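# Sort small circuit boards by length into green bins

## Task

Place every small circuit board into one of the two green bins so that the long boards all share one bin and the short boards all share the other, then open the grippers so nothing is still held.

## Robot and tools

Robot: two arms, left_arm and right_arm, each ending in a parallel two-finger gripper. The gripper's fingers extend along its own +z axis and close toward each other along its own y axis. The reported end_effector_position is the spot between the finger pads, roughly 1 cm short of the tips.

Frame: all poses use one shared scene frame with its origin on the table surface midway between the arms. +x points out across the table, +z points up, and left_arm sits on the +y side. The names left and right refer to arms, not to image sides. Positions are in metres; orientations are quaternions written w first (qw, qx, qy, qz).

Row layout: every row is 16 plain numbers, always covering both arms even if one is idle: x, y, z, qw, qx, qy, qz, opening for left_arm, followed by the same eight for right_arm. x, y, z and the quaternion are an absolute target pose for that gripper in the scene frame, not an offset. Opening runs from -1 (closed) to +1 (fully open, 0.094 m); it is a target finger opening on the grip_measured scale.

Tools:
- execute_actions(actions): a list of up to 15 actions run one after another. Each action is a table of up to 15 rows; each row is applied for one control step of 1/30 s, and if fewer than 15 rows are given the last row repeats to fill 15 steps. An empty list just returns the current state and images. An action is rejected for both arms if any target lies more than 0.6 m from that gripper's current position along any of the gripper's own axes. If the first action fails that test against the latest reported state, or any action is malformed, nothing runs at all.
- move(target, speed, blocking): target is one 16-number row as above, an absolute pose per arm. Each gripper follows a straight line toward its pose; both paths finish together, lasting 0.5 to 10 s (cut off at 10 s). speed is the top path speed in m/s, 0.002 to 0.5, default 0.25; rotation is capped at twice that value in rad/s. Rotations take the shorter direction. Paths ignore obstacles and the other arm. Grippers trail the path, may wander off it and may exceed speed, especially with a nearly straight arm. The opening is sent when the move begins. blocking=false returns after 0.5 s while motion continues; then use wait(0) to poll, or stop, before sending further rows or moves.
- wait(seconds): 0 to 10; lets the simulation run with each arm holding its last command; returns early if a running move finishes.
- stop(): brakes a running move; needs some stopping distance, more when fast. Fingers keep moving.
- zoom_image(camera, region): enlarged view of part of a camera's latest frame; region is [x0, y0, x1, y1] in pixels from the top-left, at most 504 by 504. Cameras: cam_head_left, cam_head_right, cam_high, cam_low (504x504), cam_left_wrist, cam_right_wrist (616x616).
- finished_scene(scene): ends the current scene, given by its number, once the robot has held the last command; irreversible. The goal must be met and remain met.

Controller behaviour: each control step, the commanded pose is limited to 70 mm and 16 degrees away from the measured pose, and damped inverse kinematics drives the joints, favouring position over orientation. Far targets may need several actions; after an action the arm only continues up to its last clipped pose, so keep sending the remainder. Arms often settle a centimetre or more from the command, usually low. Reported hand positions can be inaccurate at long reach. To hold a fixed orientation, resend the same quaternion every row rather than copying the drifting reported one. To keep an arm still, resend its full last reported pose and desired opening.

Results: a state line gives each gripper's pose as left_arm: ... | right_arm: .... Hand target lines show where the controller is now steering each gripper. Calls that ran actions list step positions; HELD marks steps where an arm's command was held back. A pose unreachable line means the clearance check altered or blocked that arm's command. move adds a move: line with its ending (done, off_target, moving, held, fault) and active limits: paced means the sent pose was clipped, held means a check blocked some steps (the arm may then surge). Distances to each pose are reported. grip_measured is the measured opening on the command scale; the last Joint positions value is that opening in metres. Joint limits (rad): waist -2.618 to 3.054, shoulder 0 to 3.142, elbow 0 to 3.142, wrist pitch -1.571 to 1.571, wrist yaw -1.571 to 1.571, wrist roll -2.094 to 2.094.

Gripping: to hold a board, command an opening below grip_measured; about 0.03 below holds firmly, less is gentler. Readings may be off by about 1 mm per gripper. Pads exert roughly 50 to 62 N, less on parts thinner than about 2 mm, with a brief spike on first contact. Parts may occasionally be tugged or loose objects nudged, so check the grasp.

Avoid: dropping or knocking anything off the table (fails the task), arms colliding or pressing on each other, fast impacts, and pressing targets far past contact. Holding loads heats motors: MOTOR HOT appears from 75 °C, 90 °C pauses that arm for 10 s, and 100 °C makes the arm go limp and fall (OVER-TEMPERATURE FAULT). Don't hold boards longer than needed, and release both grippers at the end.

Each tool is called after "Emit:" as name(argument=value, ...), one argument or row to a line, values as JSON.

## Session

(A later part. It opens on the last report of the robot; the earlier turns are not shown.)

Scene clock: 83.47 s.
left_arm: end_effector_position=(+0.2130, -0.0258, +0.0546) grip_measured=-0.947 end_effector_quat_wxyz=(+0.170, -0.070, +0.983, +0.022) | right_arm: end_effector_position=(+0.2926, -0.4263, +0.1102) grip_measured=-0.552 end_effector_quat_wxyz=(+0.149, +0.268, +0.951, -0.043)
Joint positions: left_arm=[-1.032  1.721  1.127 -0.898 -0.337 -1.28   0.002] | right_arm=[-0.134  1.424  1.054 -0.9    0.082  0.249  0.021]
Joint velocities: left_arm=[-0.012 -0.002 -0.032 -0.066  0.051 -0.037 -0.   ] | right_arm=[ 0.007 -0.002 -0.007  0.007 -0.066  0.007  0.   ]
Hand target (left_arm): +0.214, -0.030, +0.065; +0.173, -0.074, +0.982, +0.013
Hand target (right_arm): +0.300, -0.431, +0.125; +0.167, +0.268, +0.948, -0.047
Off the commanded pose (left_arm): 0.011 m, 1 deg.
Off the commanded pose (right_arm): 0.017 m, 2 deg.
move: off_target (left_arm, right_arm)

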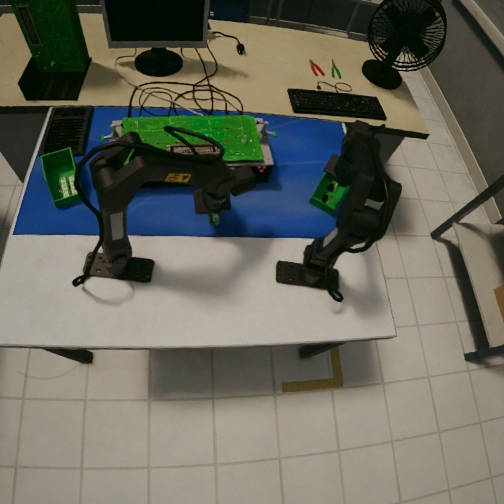

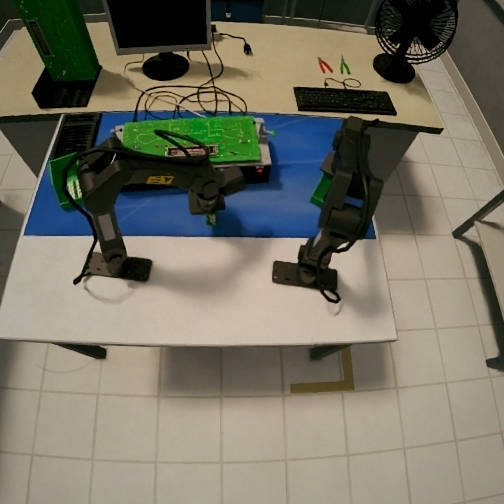

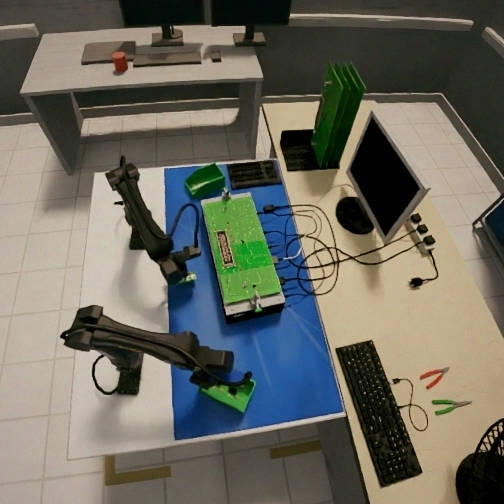

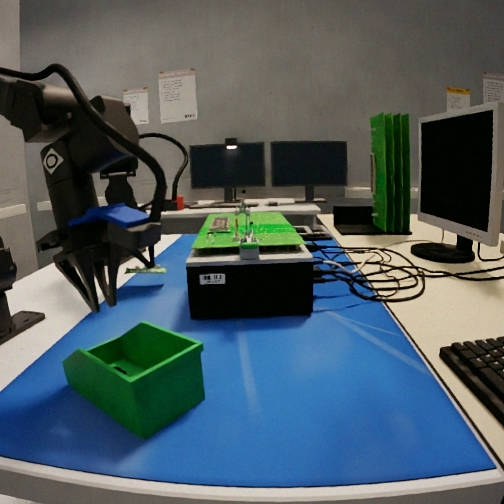

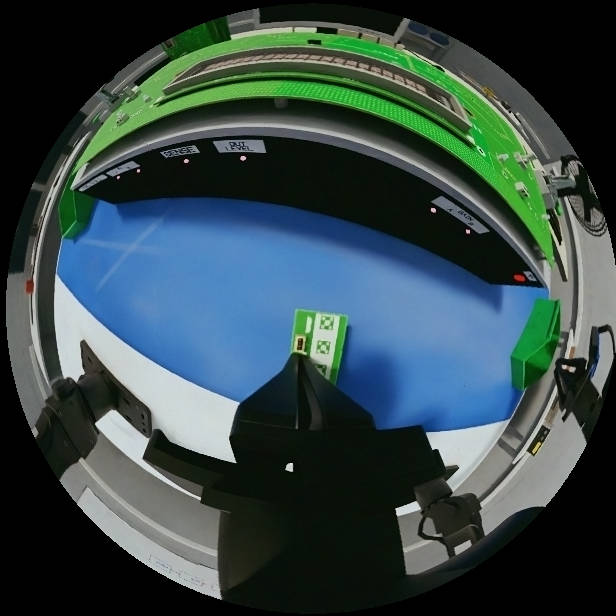

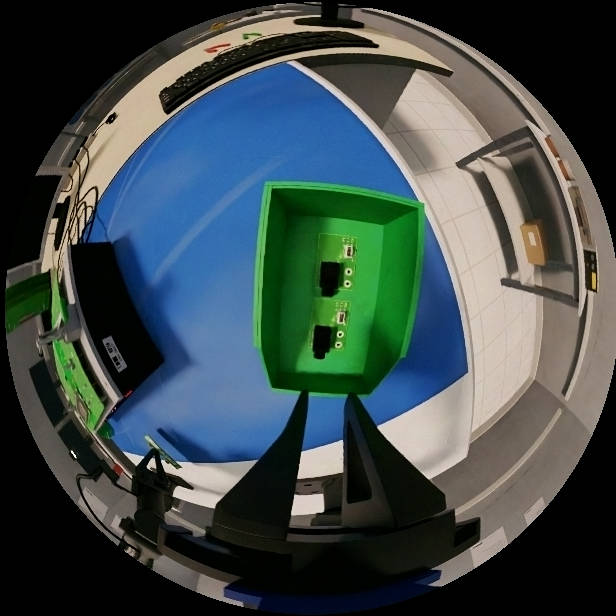

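Board lifted. Carry.

Emit:
move(
  target=[0.222,0.29,0.155,0.1709,-0.1715,0.9698,0.0302,-0.96,0.3,-0.431,0.125,0.1671,0.2674,0.9478,-0.0471,-0.55],
  speed=0.2,
)

Emit:
move(
  target=[0.311,0.46,0.125,0.1709,-0.1715,0.9698,0.0302,-0.96,0.3,-0.431,0.125,0.1671,0.2674,0.9478,-0.0471,-0.55],
  speed=0.18,
)

Emit:
zoom_image(
  camera="cam_left_wrist",
  region=[190, 170, 450, 430],
)

Scene clock: 86.20 s.
left_arm: end_effector_position=(+0.2186, +0.2914, +0.1472) grip_measured=-0.947 end_effector_quat_wxyz=(+0.171, -0.173, +0.969, +0.042) | right_arm: end_effector_position=(+0.2926, -0.4263, +0.1102) grip_measured=-0.552 end_effector_quat_wxyz=(+0.149, +0.268, +0.951, -0.043)
Joint positions: left_arm=[ 0.329  0.938  0.893 -1.179 -0.072 -0.132  0.002] | right_arm=[-0.134  1.424  1.054 -0.9    0.082  0.249  0.021]
Joint velocities: left_arm=[-0.002  0.002  0.012 -0.007  0.007  0.022  0.001] | right_arm=[-0.002  0.002  0.002  0.066 -0.007 -0.007  0.   ]
Hand target (left_arm): +0.220, +0.291, +0.153; +0.172, -0.171, +0.969, +0.039
Hand target (right_arm): +0.300, -0.431, +0.125; +0.167, +0.268, +0.948, -0.047
Off the commanded pose (left_arm): 0.009 m, 1 deg.
Off the commanded pose (right_arm): 0.017 m, 2 deg.
move: off_target (right_arm)

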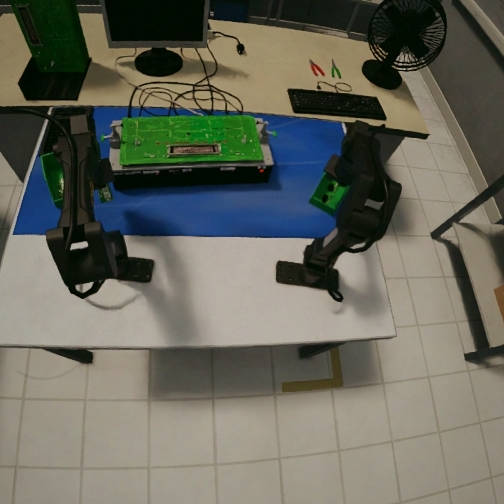

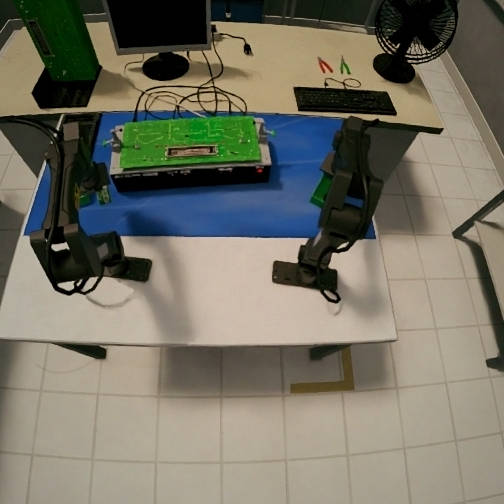

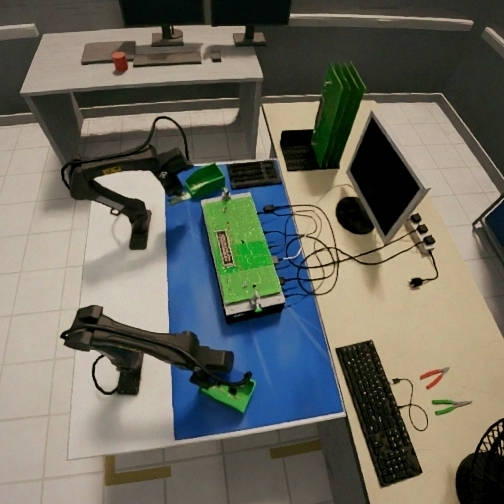

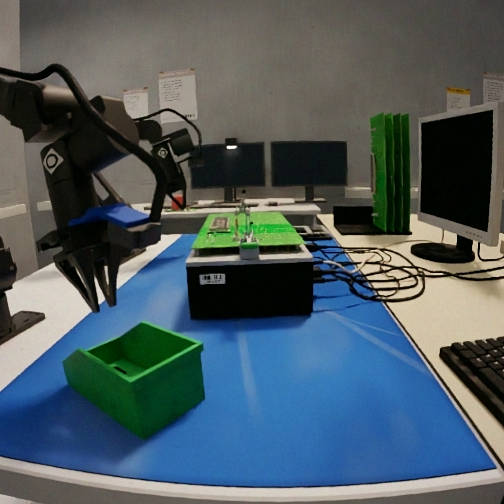

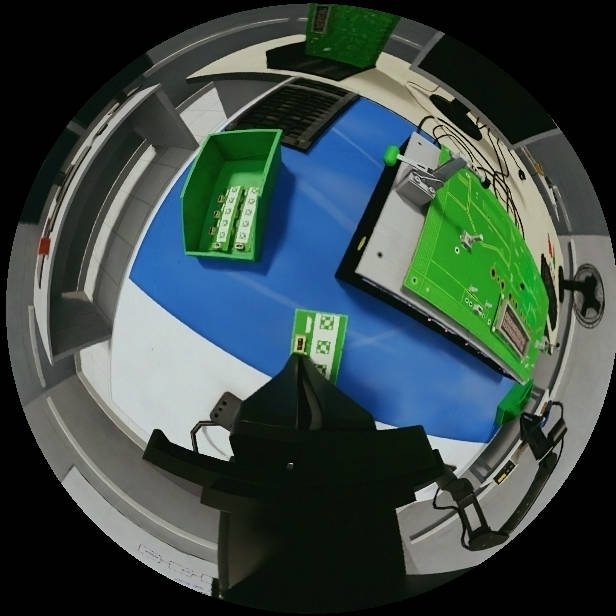

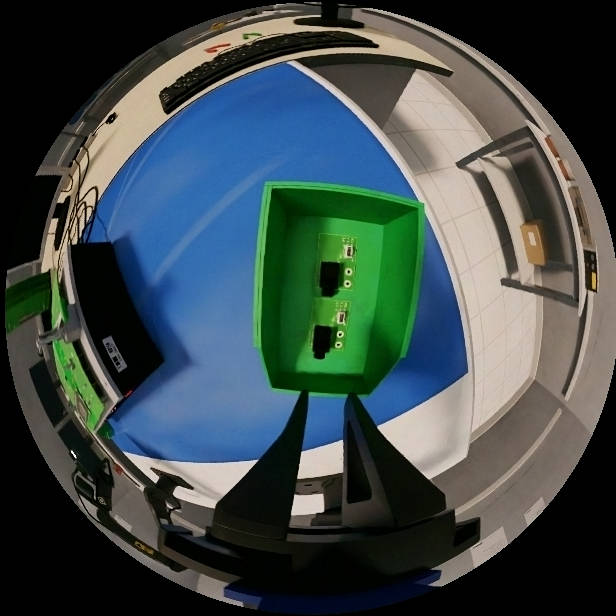

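Scene clock: 87.73 s.
left_arm: end_effector_position=(+0.3038, +0.4553, +0.1178) grip_measured=-0.947 end_effector_quat_wxyz=(+0.154, -0.176, +0.972, +0.031) | right_arm: end_effector_position=(+0.2926, -0.4263, +0.1102) grip_measured=-0.552 end_effector_quat_wxyz=(+0.149, +0.268, +0.951, -0.043)
Joint positions: left_arm=[ 0.844  1.594  1.242 -0.921  0.105  0.35   0.002] | right_arm=[-0.134  1.424  1.054 -0.9    0.082  0.249  0.021]
Joint velocities: left_arm=[ 0.017 -0.007  0.002 -0.007  0.007  0.066 -0.   ] | right_arm=[ 0.002 -0.012 -0.007 -0.051 -0.051  0.022 -0.   ]
Hand target (left_arm): +0.310, +0.460, +0.126; +0.168, -0.171, +0.970, +0.033
Hand target (right_arm): +0.300, -0.431, +0.125; +0.167, +0.268, +0.948, -0.047
Off the commanded pose (left_arm): 0.011 m, 2 deg.
Off the commanded pose (right_arm): 0.017 m, 2 deg.
move: off_target (left_arm, right_arm)

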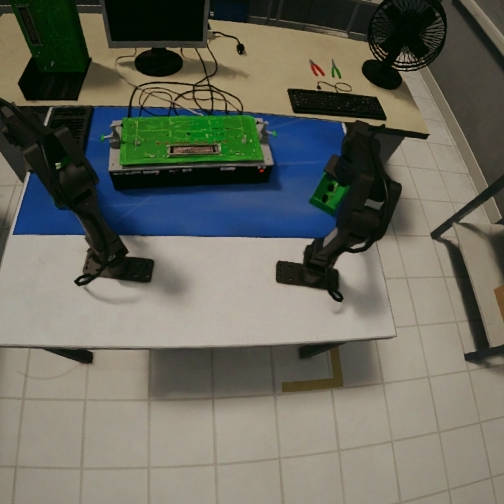

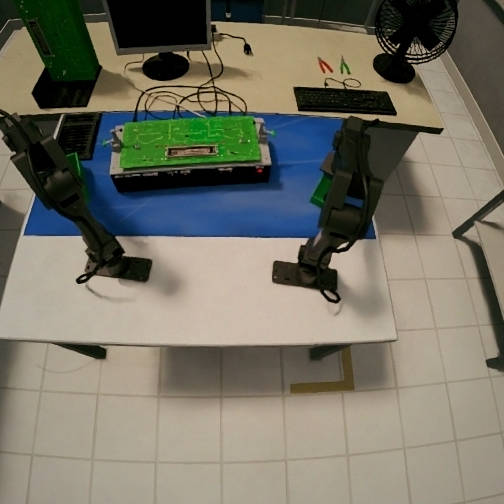

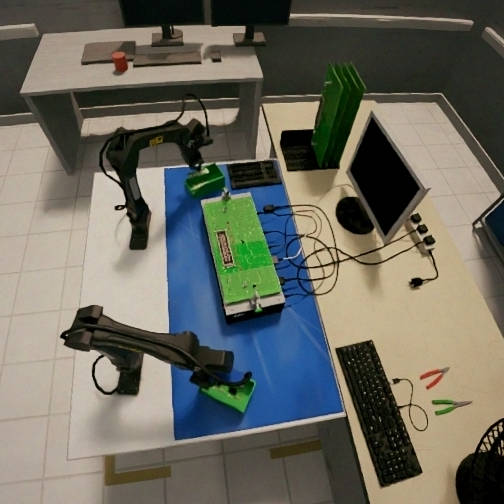

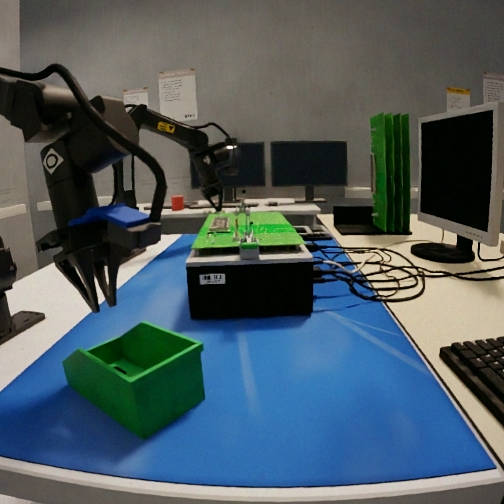

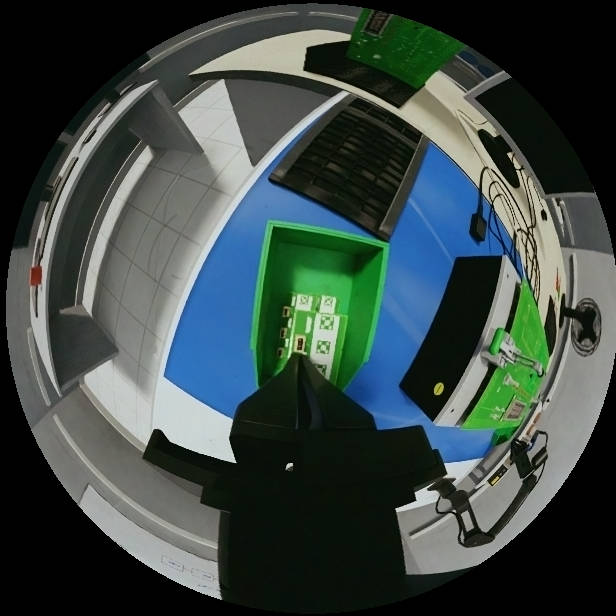

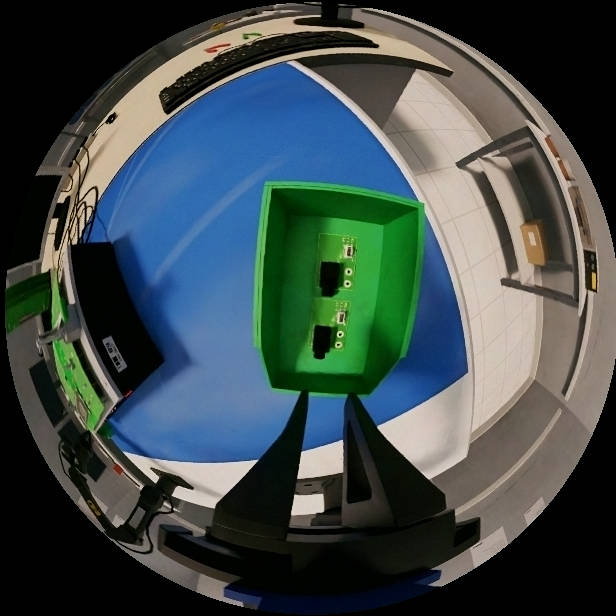

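Region (190, 170, 450, 430) of cam_left_wrist's 616x616 image, scaled by 1.938, with more detail than that image has.

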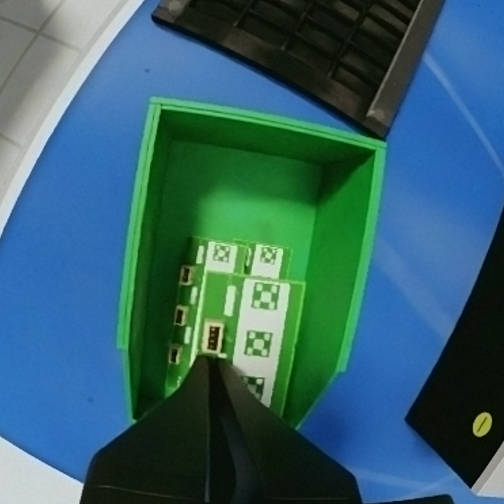

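Emit:
move(
  target=[0.311,0.453,0.048,0.1709,-0.1715,0.9698,0.0302,-0.96,0.3,-0.431,0.125,0.1671,0.2674,0.9478,-0.0471,-0.55],
  speed=0.1,
)

Emit:
zoom_image(
  camera="cam_left_wrist",
  region=[190, 170, 450, 430],
)

Scene clock: 89.53 s.
left_arm: end_effector_position=(+0.3101, +0.4600, +0.0538) grip_measured=-0.947 end_effector_quat_wxyz=(+0.172, -0.173, +0.969, +0.040) | right_arm: end_effector_position=(+0.2926, -0.4263, +0.1102) grip_measured=-0.552 end_effector_quat_wxyz=(+0.149, +0.268, +0.951, -0.043)
Joint positions: left_arm=[ 0.844  1.652  1.028 -0.609  0.109  0.351  0.002] | right_arm=[-0.134  1.424  1.054 -0.9    0.082  0.249  0.021]
Joint velocities: left_arm=[-0.012 -0.007  0.002 -0.037 -0.007 -0.066  0.001] | right_arm=[-0.007  0.007 -0.022  0.007  0.007 -0.037 -0.001]
Hand target (left_arm): +0.311, +0.453, +0.048; +0.171, -0.172, +0.970, +0.030
Hand target (right_arm): +0.300, -0.431, +0.125; +0.167, +0.268, +0.948, -0.047
Off the commanded pose (left_arm): 0.009 m, 1 deg.
Off the commanded pose (right_arm): 0.017 m, 2 deg.
move: off_target (right_arm)

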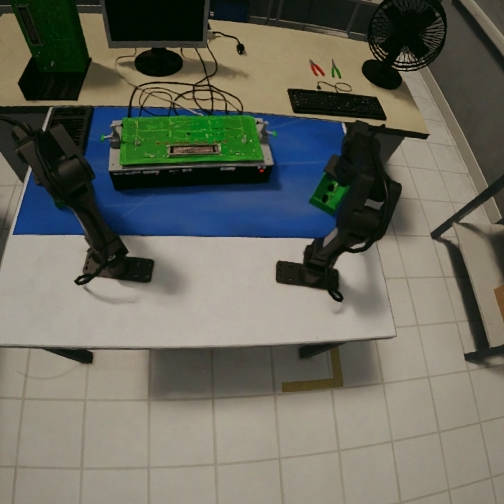

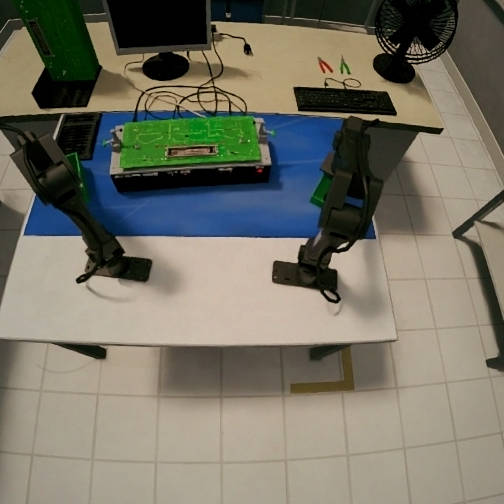

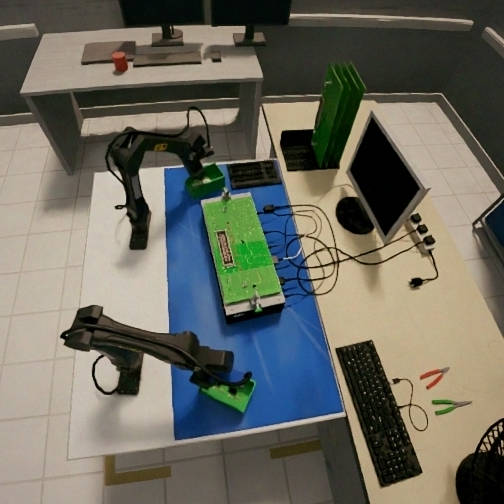

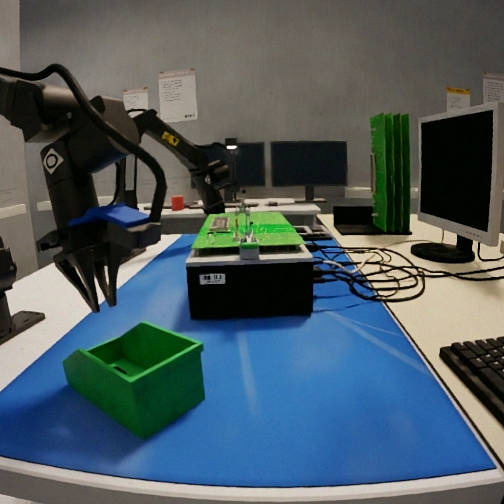

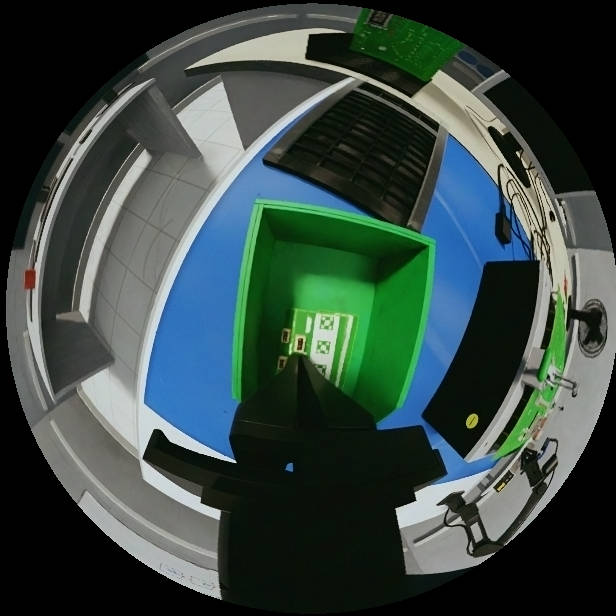

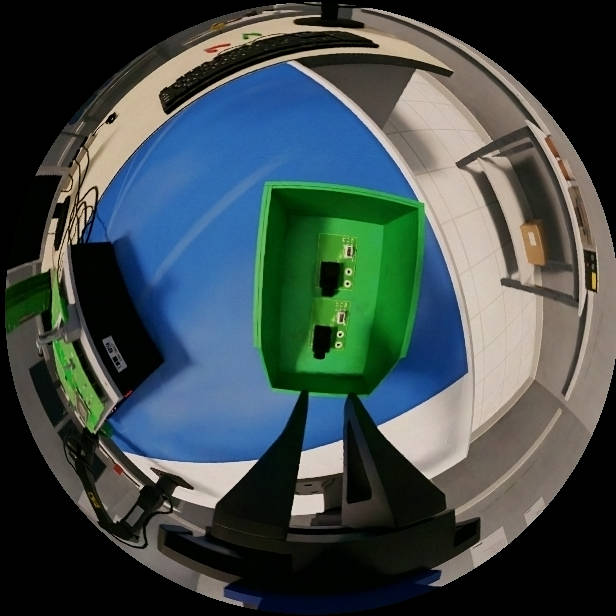

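Region (190, 170, 450, 430) of cam_left_wrist's 616x616 image, scaled by 1.938, with more detail than that image has.

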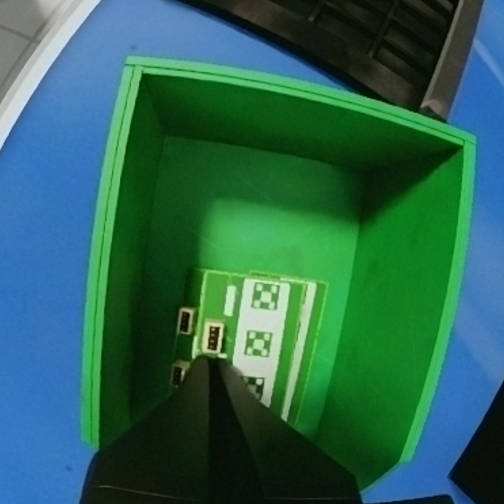

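Emit:
move(
  target=[0.315,0.444,0.036,0.1709,-0.1715,0.9698,0.0302,-0.96,0.3,-0.431,0.125,0.1671,0.2674,0.9478,-0.0471,-0.55],
  speed=0.04,
)

Emit:
zoom_image(
  camera="cam_left_wrist",
  region=[190, 170, 450, 430],
)

Scene clock: 91.17 s.
left_arm: end_effector_position=(+0.3167, +0.4496, +0.0451) grip_measured=-0.947 end_effector_quat_wxyz=(+0.179, -0.170, +0.968, +0.038) | right_arm: end_effector_position=(+0.2926, -0.4263, +0.1102) grip_measured=-0.552 end_effector_quat_wxyz=(+0.149, +0.268, +0.951, -0.043)
Joint positions: left_arm=[ 0.809  1.652  0.985 -0.553  0.109  0.321  0.002] | right_arm=[-0.134  1.424  1.054 -0.9    0.082  0.249  0.021]
Joint velocities: left_arm=[ 0.007 -0.022 -0.027  0.037 -0.022 -0.022 -0.   ] | right_arm=[ 0.007  0.022  0.002 -0.022  0.007  0.022 -0.001]
Hand target (left_arm): +0.315, +0.444, +0.036; +0.171, -0.171, +0.970, +0.030
Hand target (right_arm): +0.300, -0.431, +0.125; +0.167, +0.268, +0.948, -0.047
Off the commanded pose (left_arm): 0.011 m, 1 deg.
Off the commanded pose (right_arm): 0.017 m, 2 deg.
move: off_target (left_arm, right_arm)

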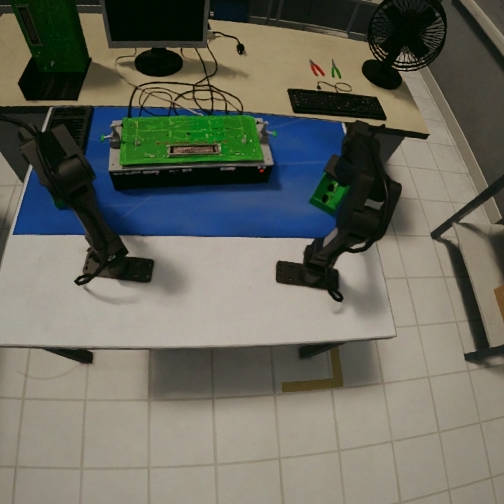

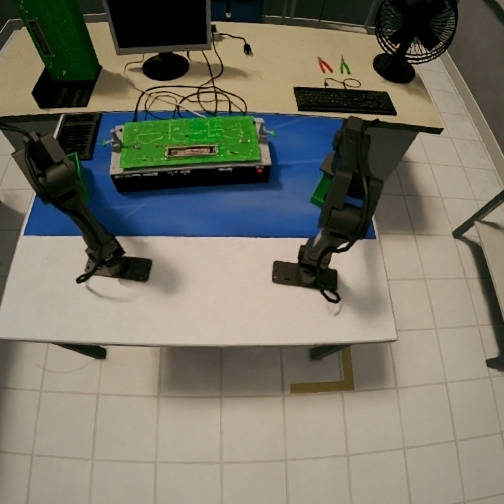

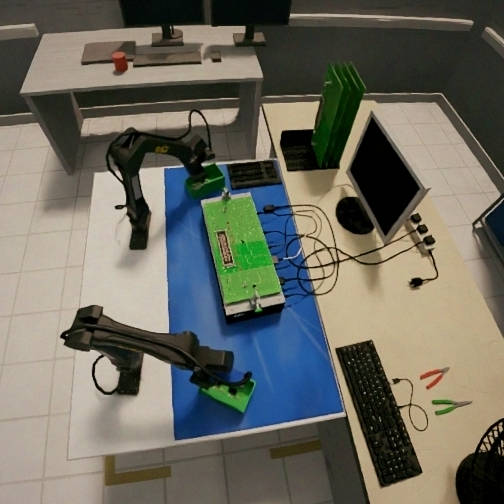

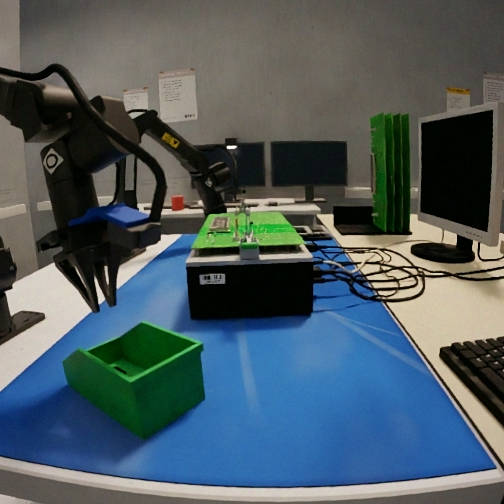

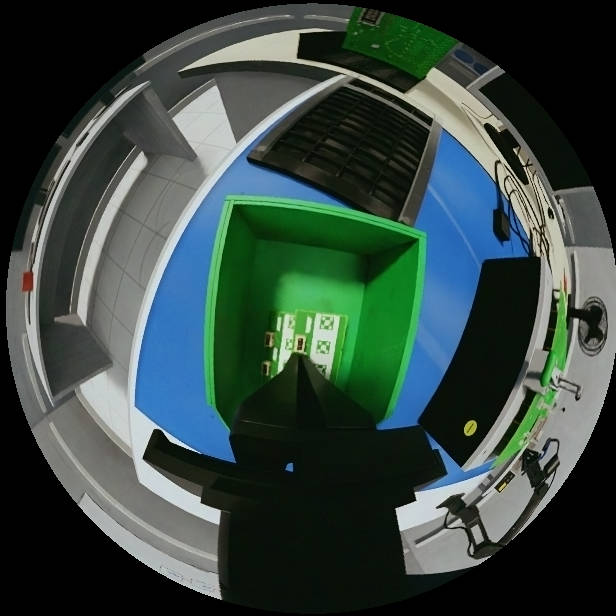

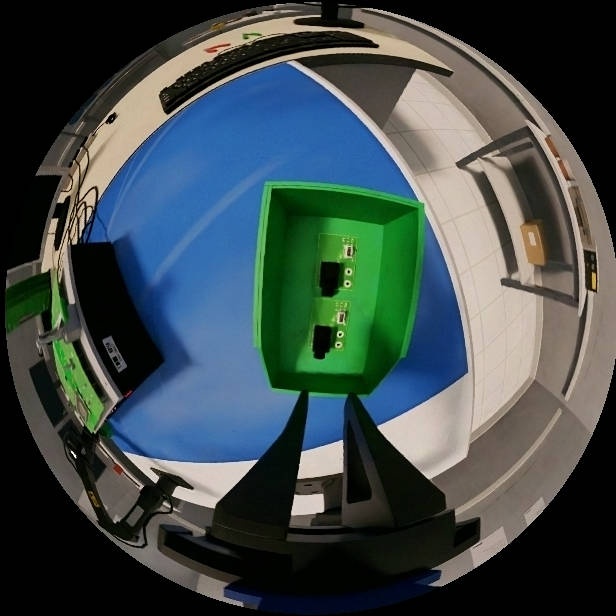

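Region (190, 170, 450, 430) of cam_left_wrist's 616x616 image, scaled by 1.938, with more detail than that image has.

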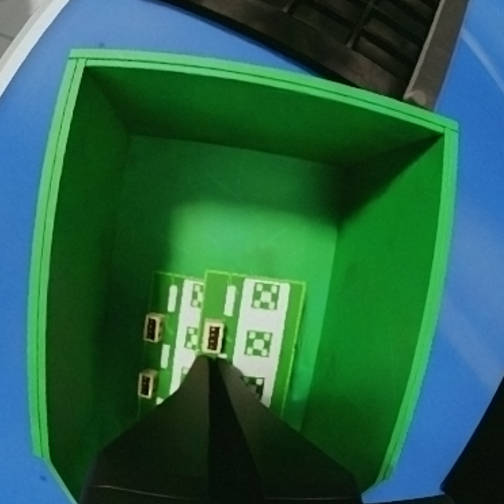

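Emit:
move(
  target=[0.314,0.444,0.024,0.1709,-0.1715,0.9698,0.0302,-0.96,0.3,-0.431,0.125,0.1671,0.2674,0.9478,-0.0471,-0.55],
  speed=0.025,
)

Emit:
zoom_image(
  camera="cam_left_wrist",
  region=[190, 170, 450, 430],
)

Scene clock: 93.70 s.
left_arm: end_effector_position=(+0.3176, +0.4503, +0.0349) grip_measured=-0.947 end_effector_quat_wxyz=(+0.181, -0.171, +0.968, +0.039) | right_arm: end_effector_position=(+0.2926, -0.4263, +0.1102) grip_measured=-0.552 end_effector_quat_wxyz=(+0.149, +0.268, +0.951, -0.043)
Joint positions: left_arm=[ 0.809  1.67   0.959 -0.503  0.109  0.321  0.002] | right_arm=[-0.134  1.424  1.054 -0.9    0.082  0.249  0.021]
Joint velocities: left_arm=[-0.017 -0.002 -0.002  0.037 -0.066 -0.007  0.   ] | right_arm=[ 0.027  0.007  0.007 -0.022  0.037  0.022 -0.002]
Hand target (left_arm): +0.314, +0.444, +0.024; +0.171, -0.171, +0.970, +0.030
Hand target (right_arm): +0.300, -0.431, +0.125; +0.167, +0.268, +0.948, -0.047
Off the commanded pose (left_arm): 0.013 m, 2 deg.
Off the commanded pose (right_arm): 0.017 m, 2 deg.
move: off_target (left_arm, right_arm)

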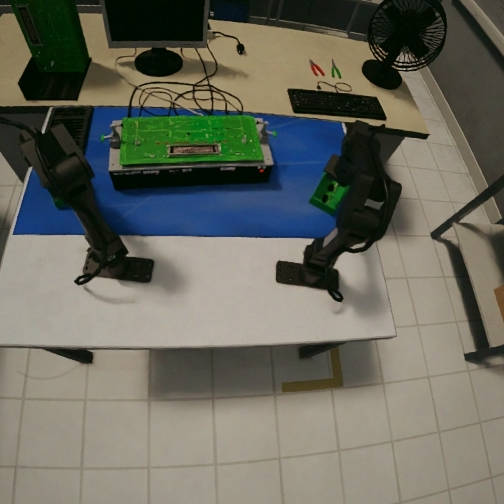

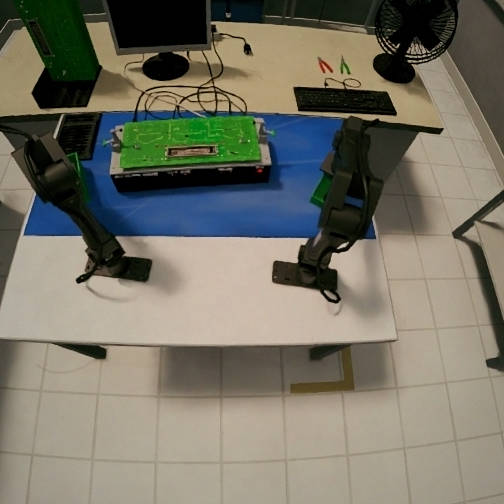

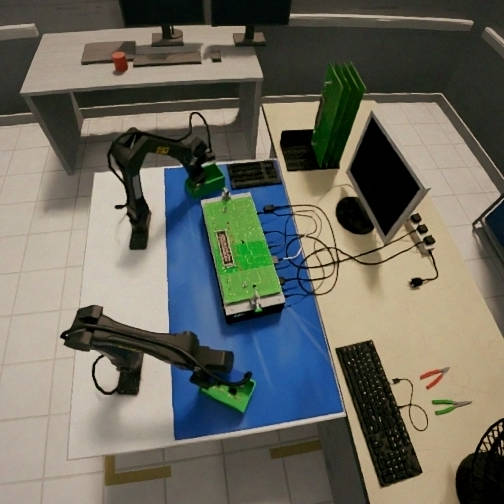

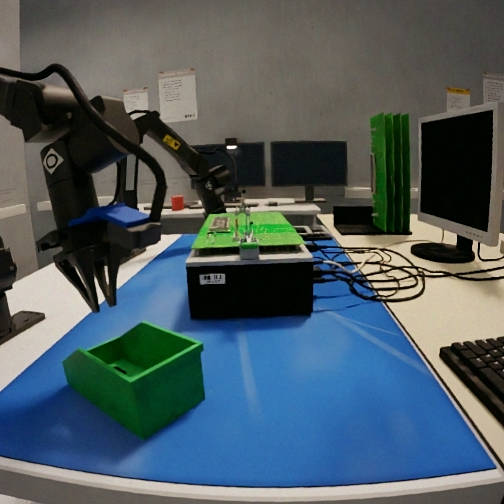

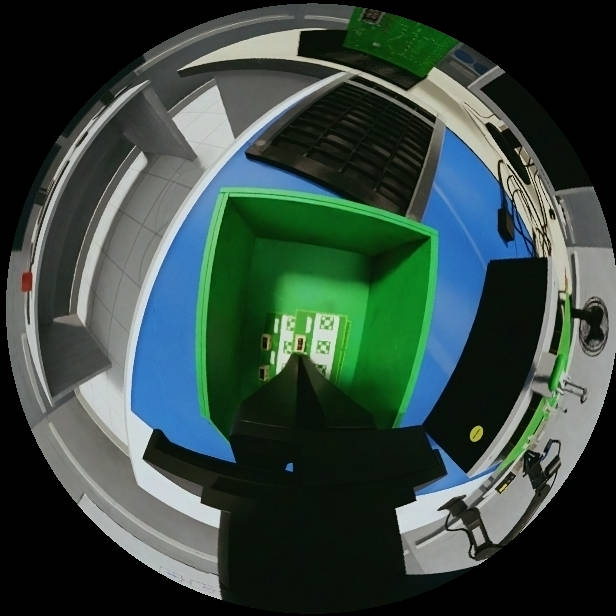

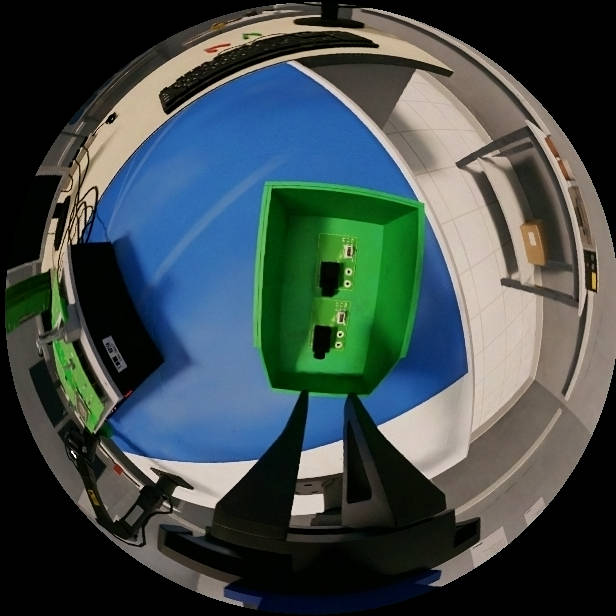

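Region (190, 170, 450, 430) of cam_left_wrist's 616x616 image, scaled by 1.938, with more detail than that image has.

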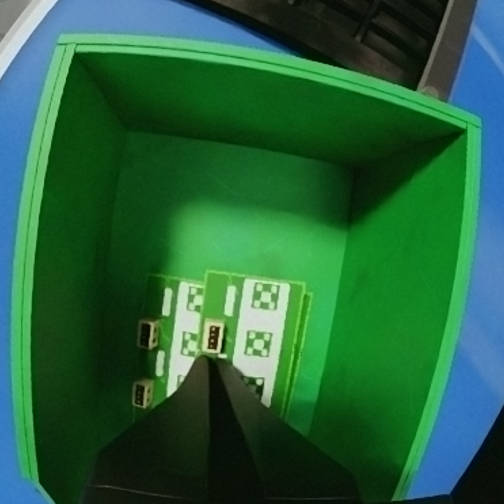

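Emit:
execute_actions(
  actions=[
    [[0.314,0.444,0.023,0.1709,-0.1715,0.9698,0.0302,-0.96,0.3,-0.431,0.125,0.1671,0.2674,0.9478,-0.0471,-0.55],[0.314,0.444,0.0225,0.1709,-0.1715,0.9698,0.0302,-0.96,0.3,-0.431,0.125,0.1671,0.2674,0.9478,-0.0471,-0.55],[0.314,0.444,0.022,0.1709,-0.1715,0.9698,0.0302,-0.96,0.3,-0.431,0.125,0.1671,0.2674,0.9478,-0.0471,-0.55],[0.314,0.444,0.0215,0.1709,-0.1715,0.9698,0.0302,-0.96,0.3,-0.431,0.125,0.1671,0.2674,0.9478,-0.0471,-0.55],[0.314,0.444,0.021,0.1709,-0.1715,0.9698,0.0302,-0.96,0.3,-0.431,0.125,0.1671,0.2674,0.9478,-0.0471,-0.55],[0.314,0.444,0.0205,0.1709,-0.1715,0.9698,0.0302,-0.96,0.3,-0.431,0.125,0.1671,0.2674,0.9478,-0.0471,-0.55],[0.314,0.444,0.02,0.1709,-0.1715,0.9698,0.0302,-0.96,0.3,-0.431,0.125,0.1671,0.2674,0.9478,-0.0471,-0.55],[0.314,0.444,0.0195,0.1709,-0.1715,0.9698,0.0302,-0.96,0.3,-0.431,0.125,0.1671,0.2674,0.9478,-0.0471,-0.55],[0.314,0.444,0.019,0.1709,-0.1715,0.9698,0.0302,-0.96,0.3,-0.431,0.125,0.1671,0.2674,0.9478,-0.0471,-0.55],[0.314,0.444,0.0185,0.1709,-0.1715,0.9698,0.0302,-0.96,0.3,-0.431,0.125,0.1671,0.2674,0.9478,-0.0471,-0.55],[0.314,0.444,0.018,0.1709,-0.1715,0.9698,0.0302,-0.96,0.3,-0.431,0.125,0.1671,0.2674,0.9478,-0.0471,-0.55]],
  ],
)

Emit:
zoom_image(
  camera="cam_left_wrist",
  region=[190, 170, 450, 430],
)

Scene clock: 95.07 s.
left_arm: end_effector_position=(+0.3197, +0.4519, +0.0318) grip_measured=-0.947 end_effector_quat_wxyz=(+0.186, -0.170, +0.967, +0.042) | right_arm: end_effector_position=(+0.2926, -0.4263, +0.1102) grip_measured=-0.552 end_effector_quat_wxyz=(+0.149, +0.268, +0.951, -0.043)
Joint positions: left_arm=[ 0.809  1.677  0.948 -0.472  0.109  0.321  0.002] | right_arm=[-0.134  1.424  1.054 -0.9    0.082  0.249  0.021]
Joint velocities: left_arm=[-0.007  0.007  0.012  0.007 -0.037 -0.022 -0.   ] | right_arm=[ 0.002  0.002  0.002 -0.066  0.022 -0.037 -0.001]
Hand target (left_arm): +0.314, +0.444, +0.018; +0.171, -0.171, +0.970, +0.030
Hand target (right_arm): +0.300, -0.431, +0.125; +0.167, +0.268, +0.948, -0.047
Off the commanded pose (left_arm): 0.017 m, 2 deg.
Off the commanded pose (right_arm): 0.017 m, 2 deg.
Step readings (end_effector_position):
0: left_arm (+0.3179, +0.4505, +0.0351) | right_arm (+0.2926, -0.4263, +0.1102)
1: left_arm (+0.3179, +0.4505, +0.0351) | right_arm (+0.2926, -0.4263, +0.1102)
2: left_arm (+0.3180, +0.4507, +0.0351) | right_arm (+0.2926, -0.4263, +0.1102)
4: left_arm (+0.3185, +0.4510, +0.0354) | right_arm (+0.2926, -0.4263, +0.1102)
8: left_arm (+0.3187, +0.4512, +0.0340) | right_arm (+0.2926, -0.4263, +0.1102)
15: end_effector_position above

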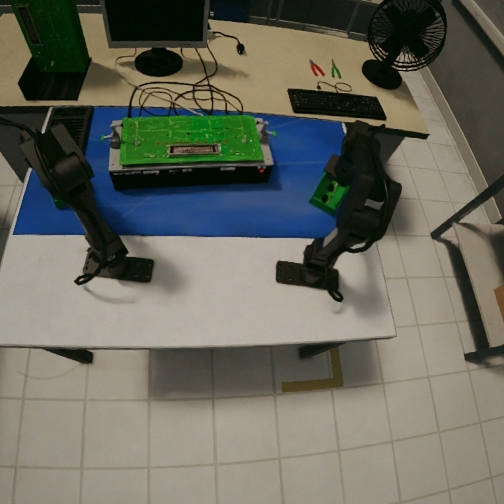

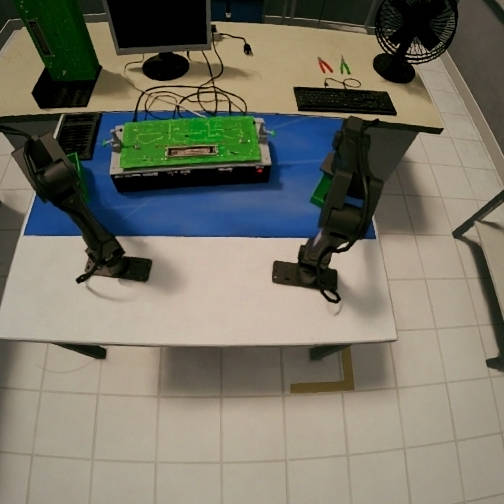

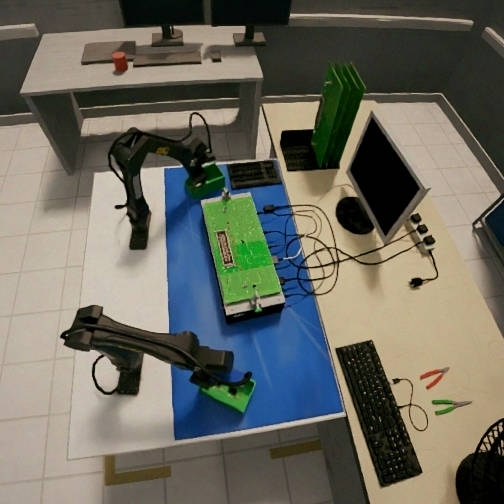

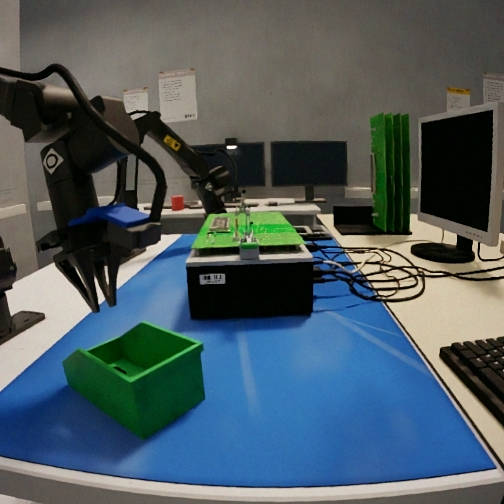

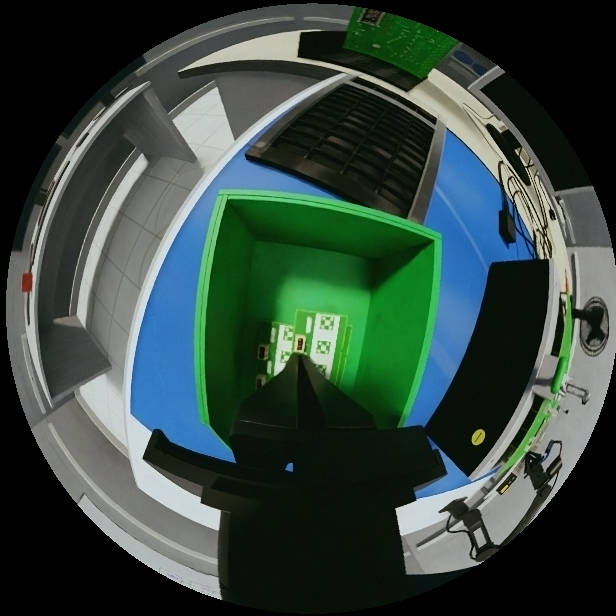

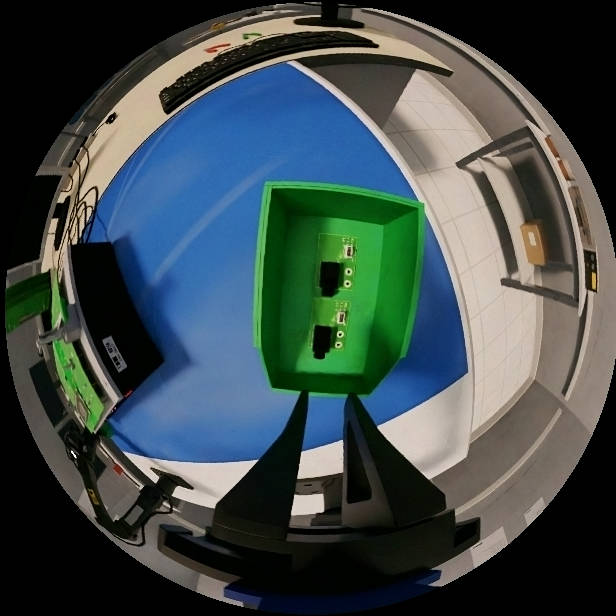

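Region (190, 170, 450, 430) of cam_left_wrist's 616x616 image, scaled by 1.938, with more detail than that image has.

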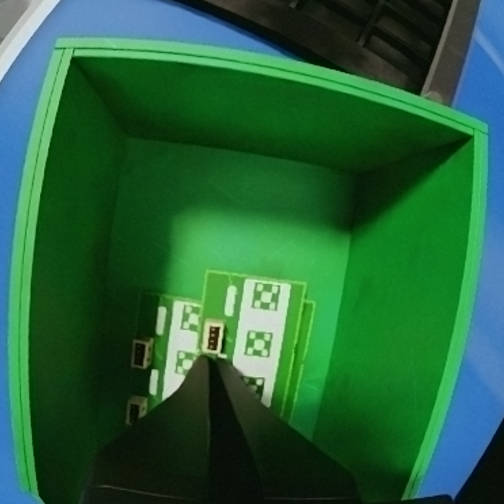

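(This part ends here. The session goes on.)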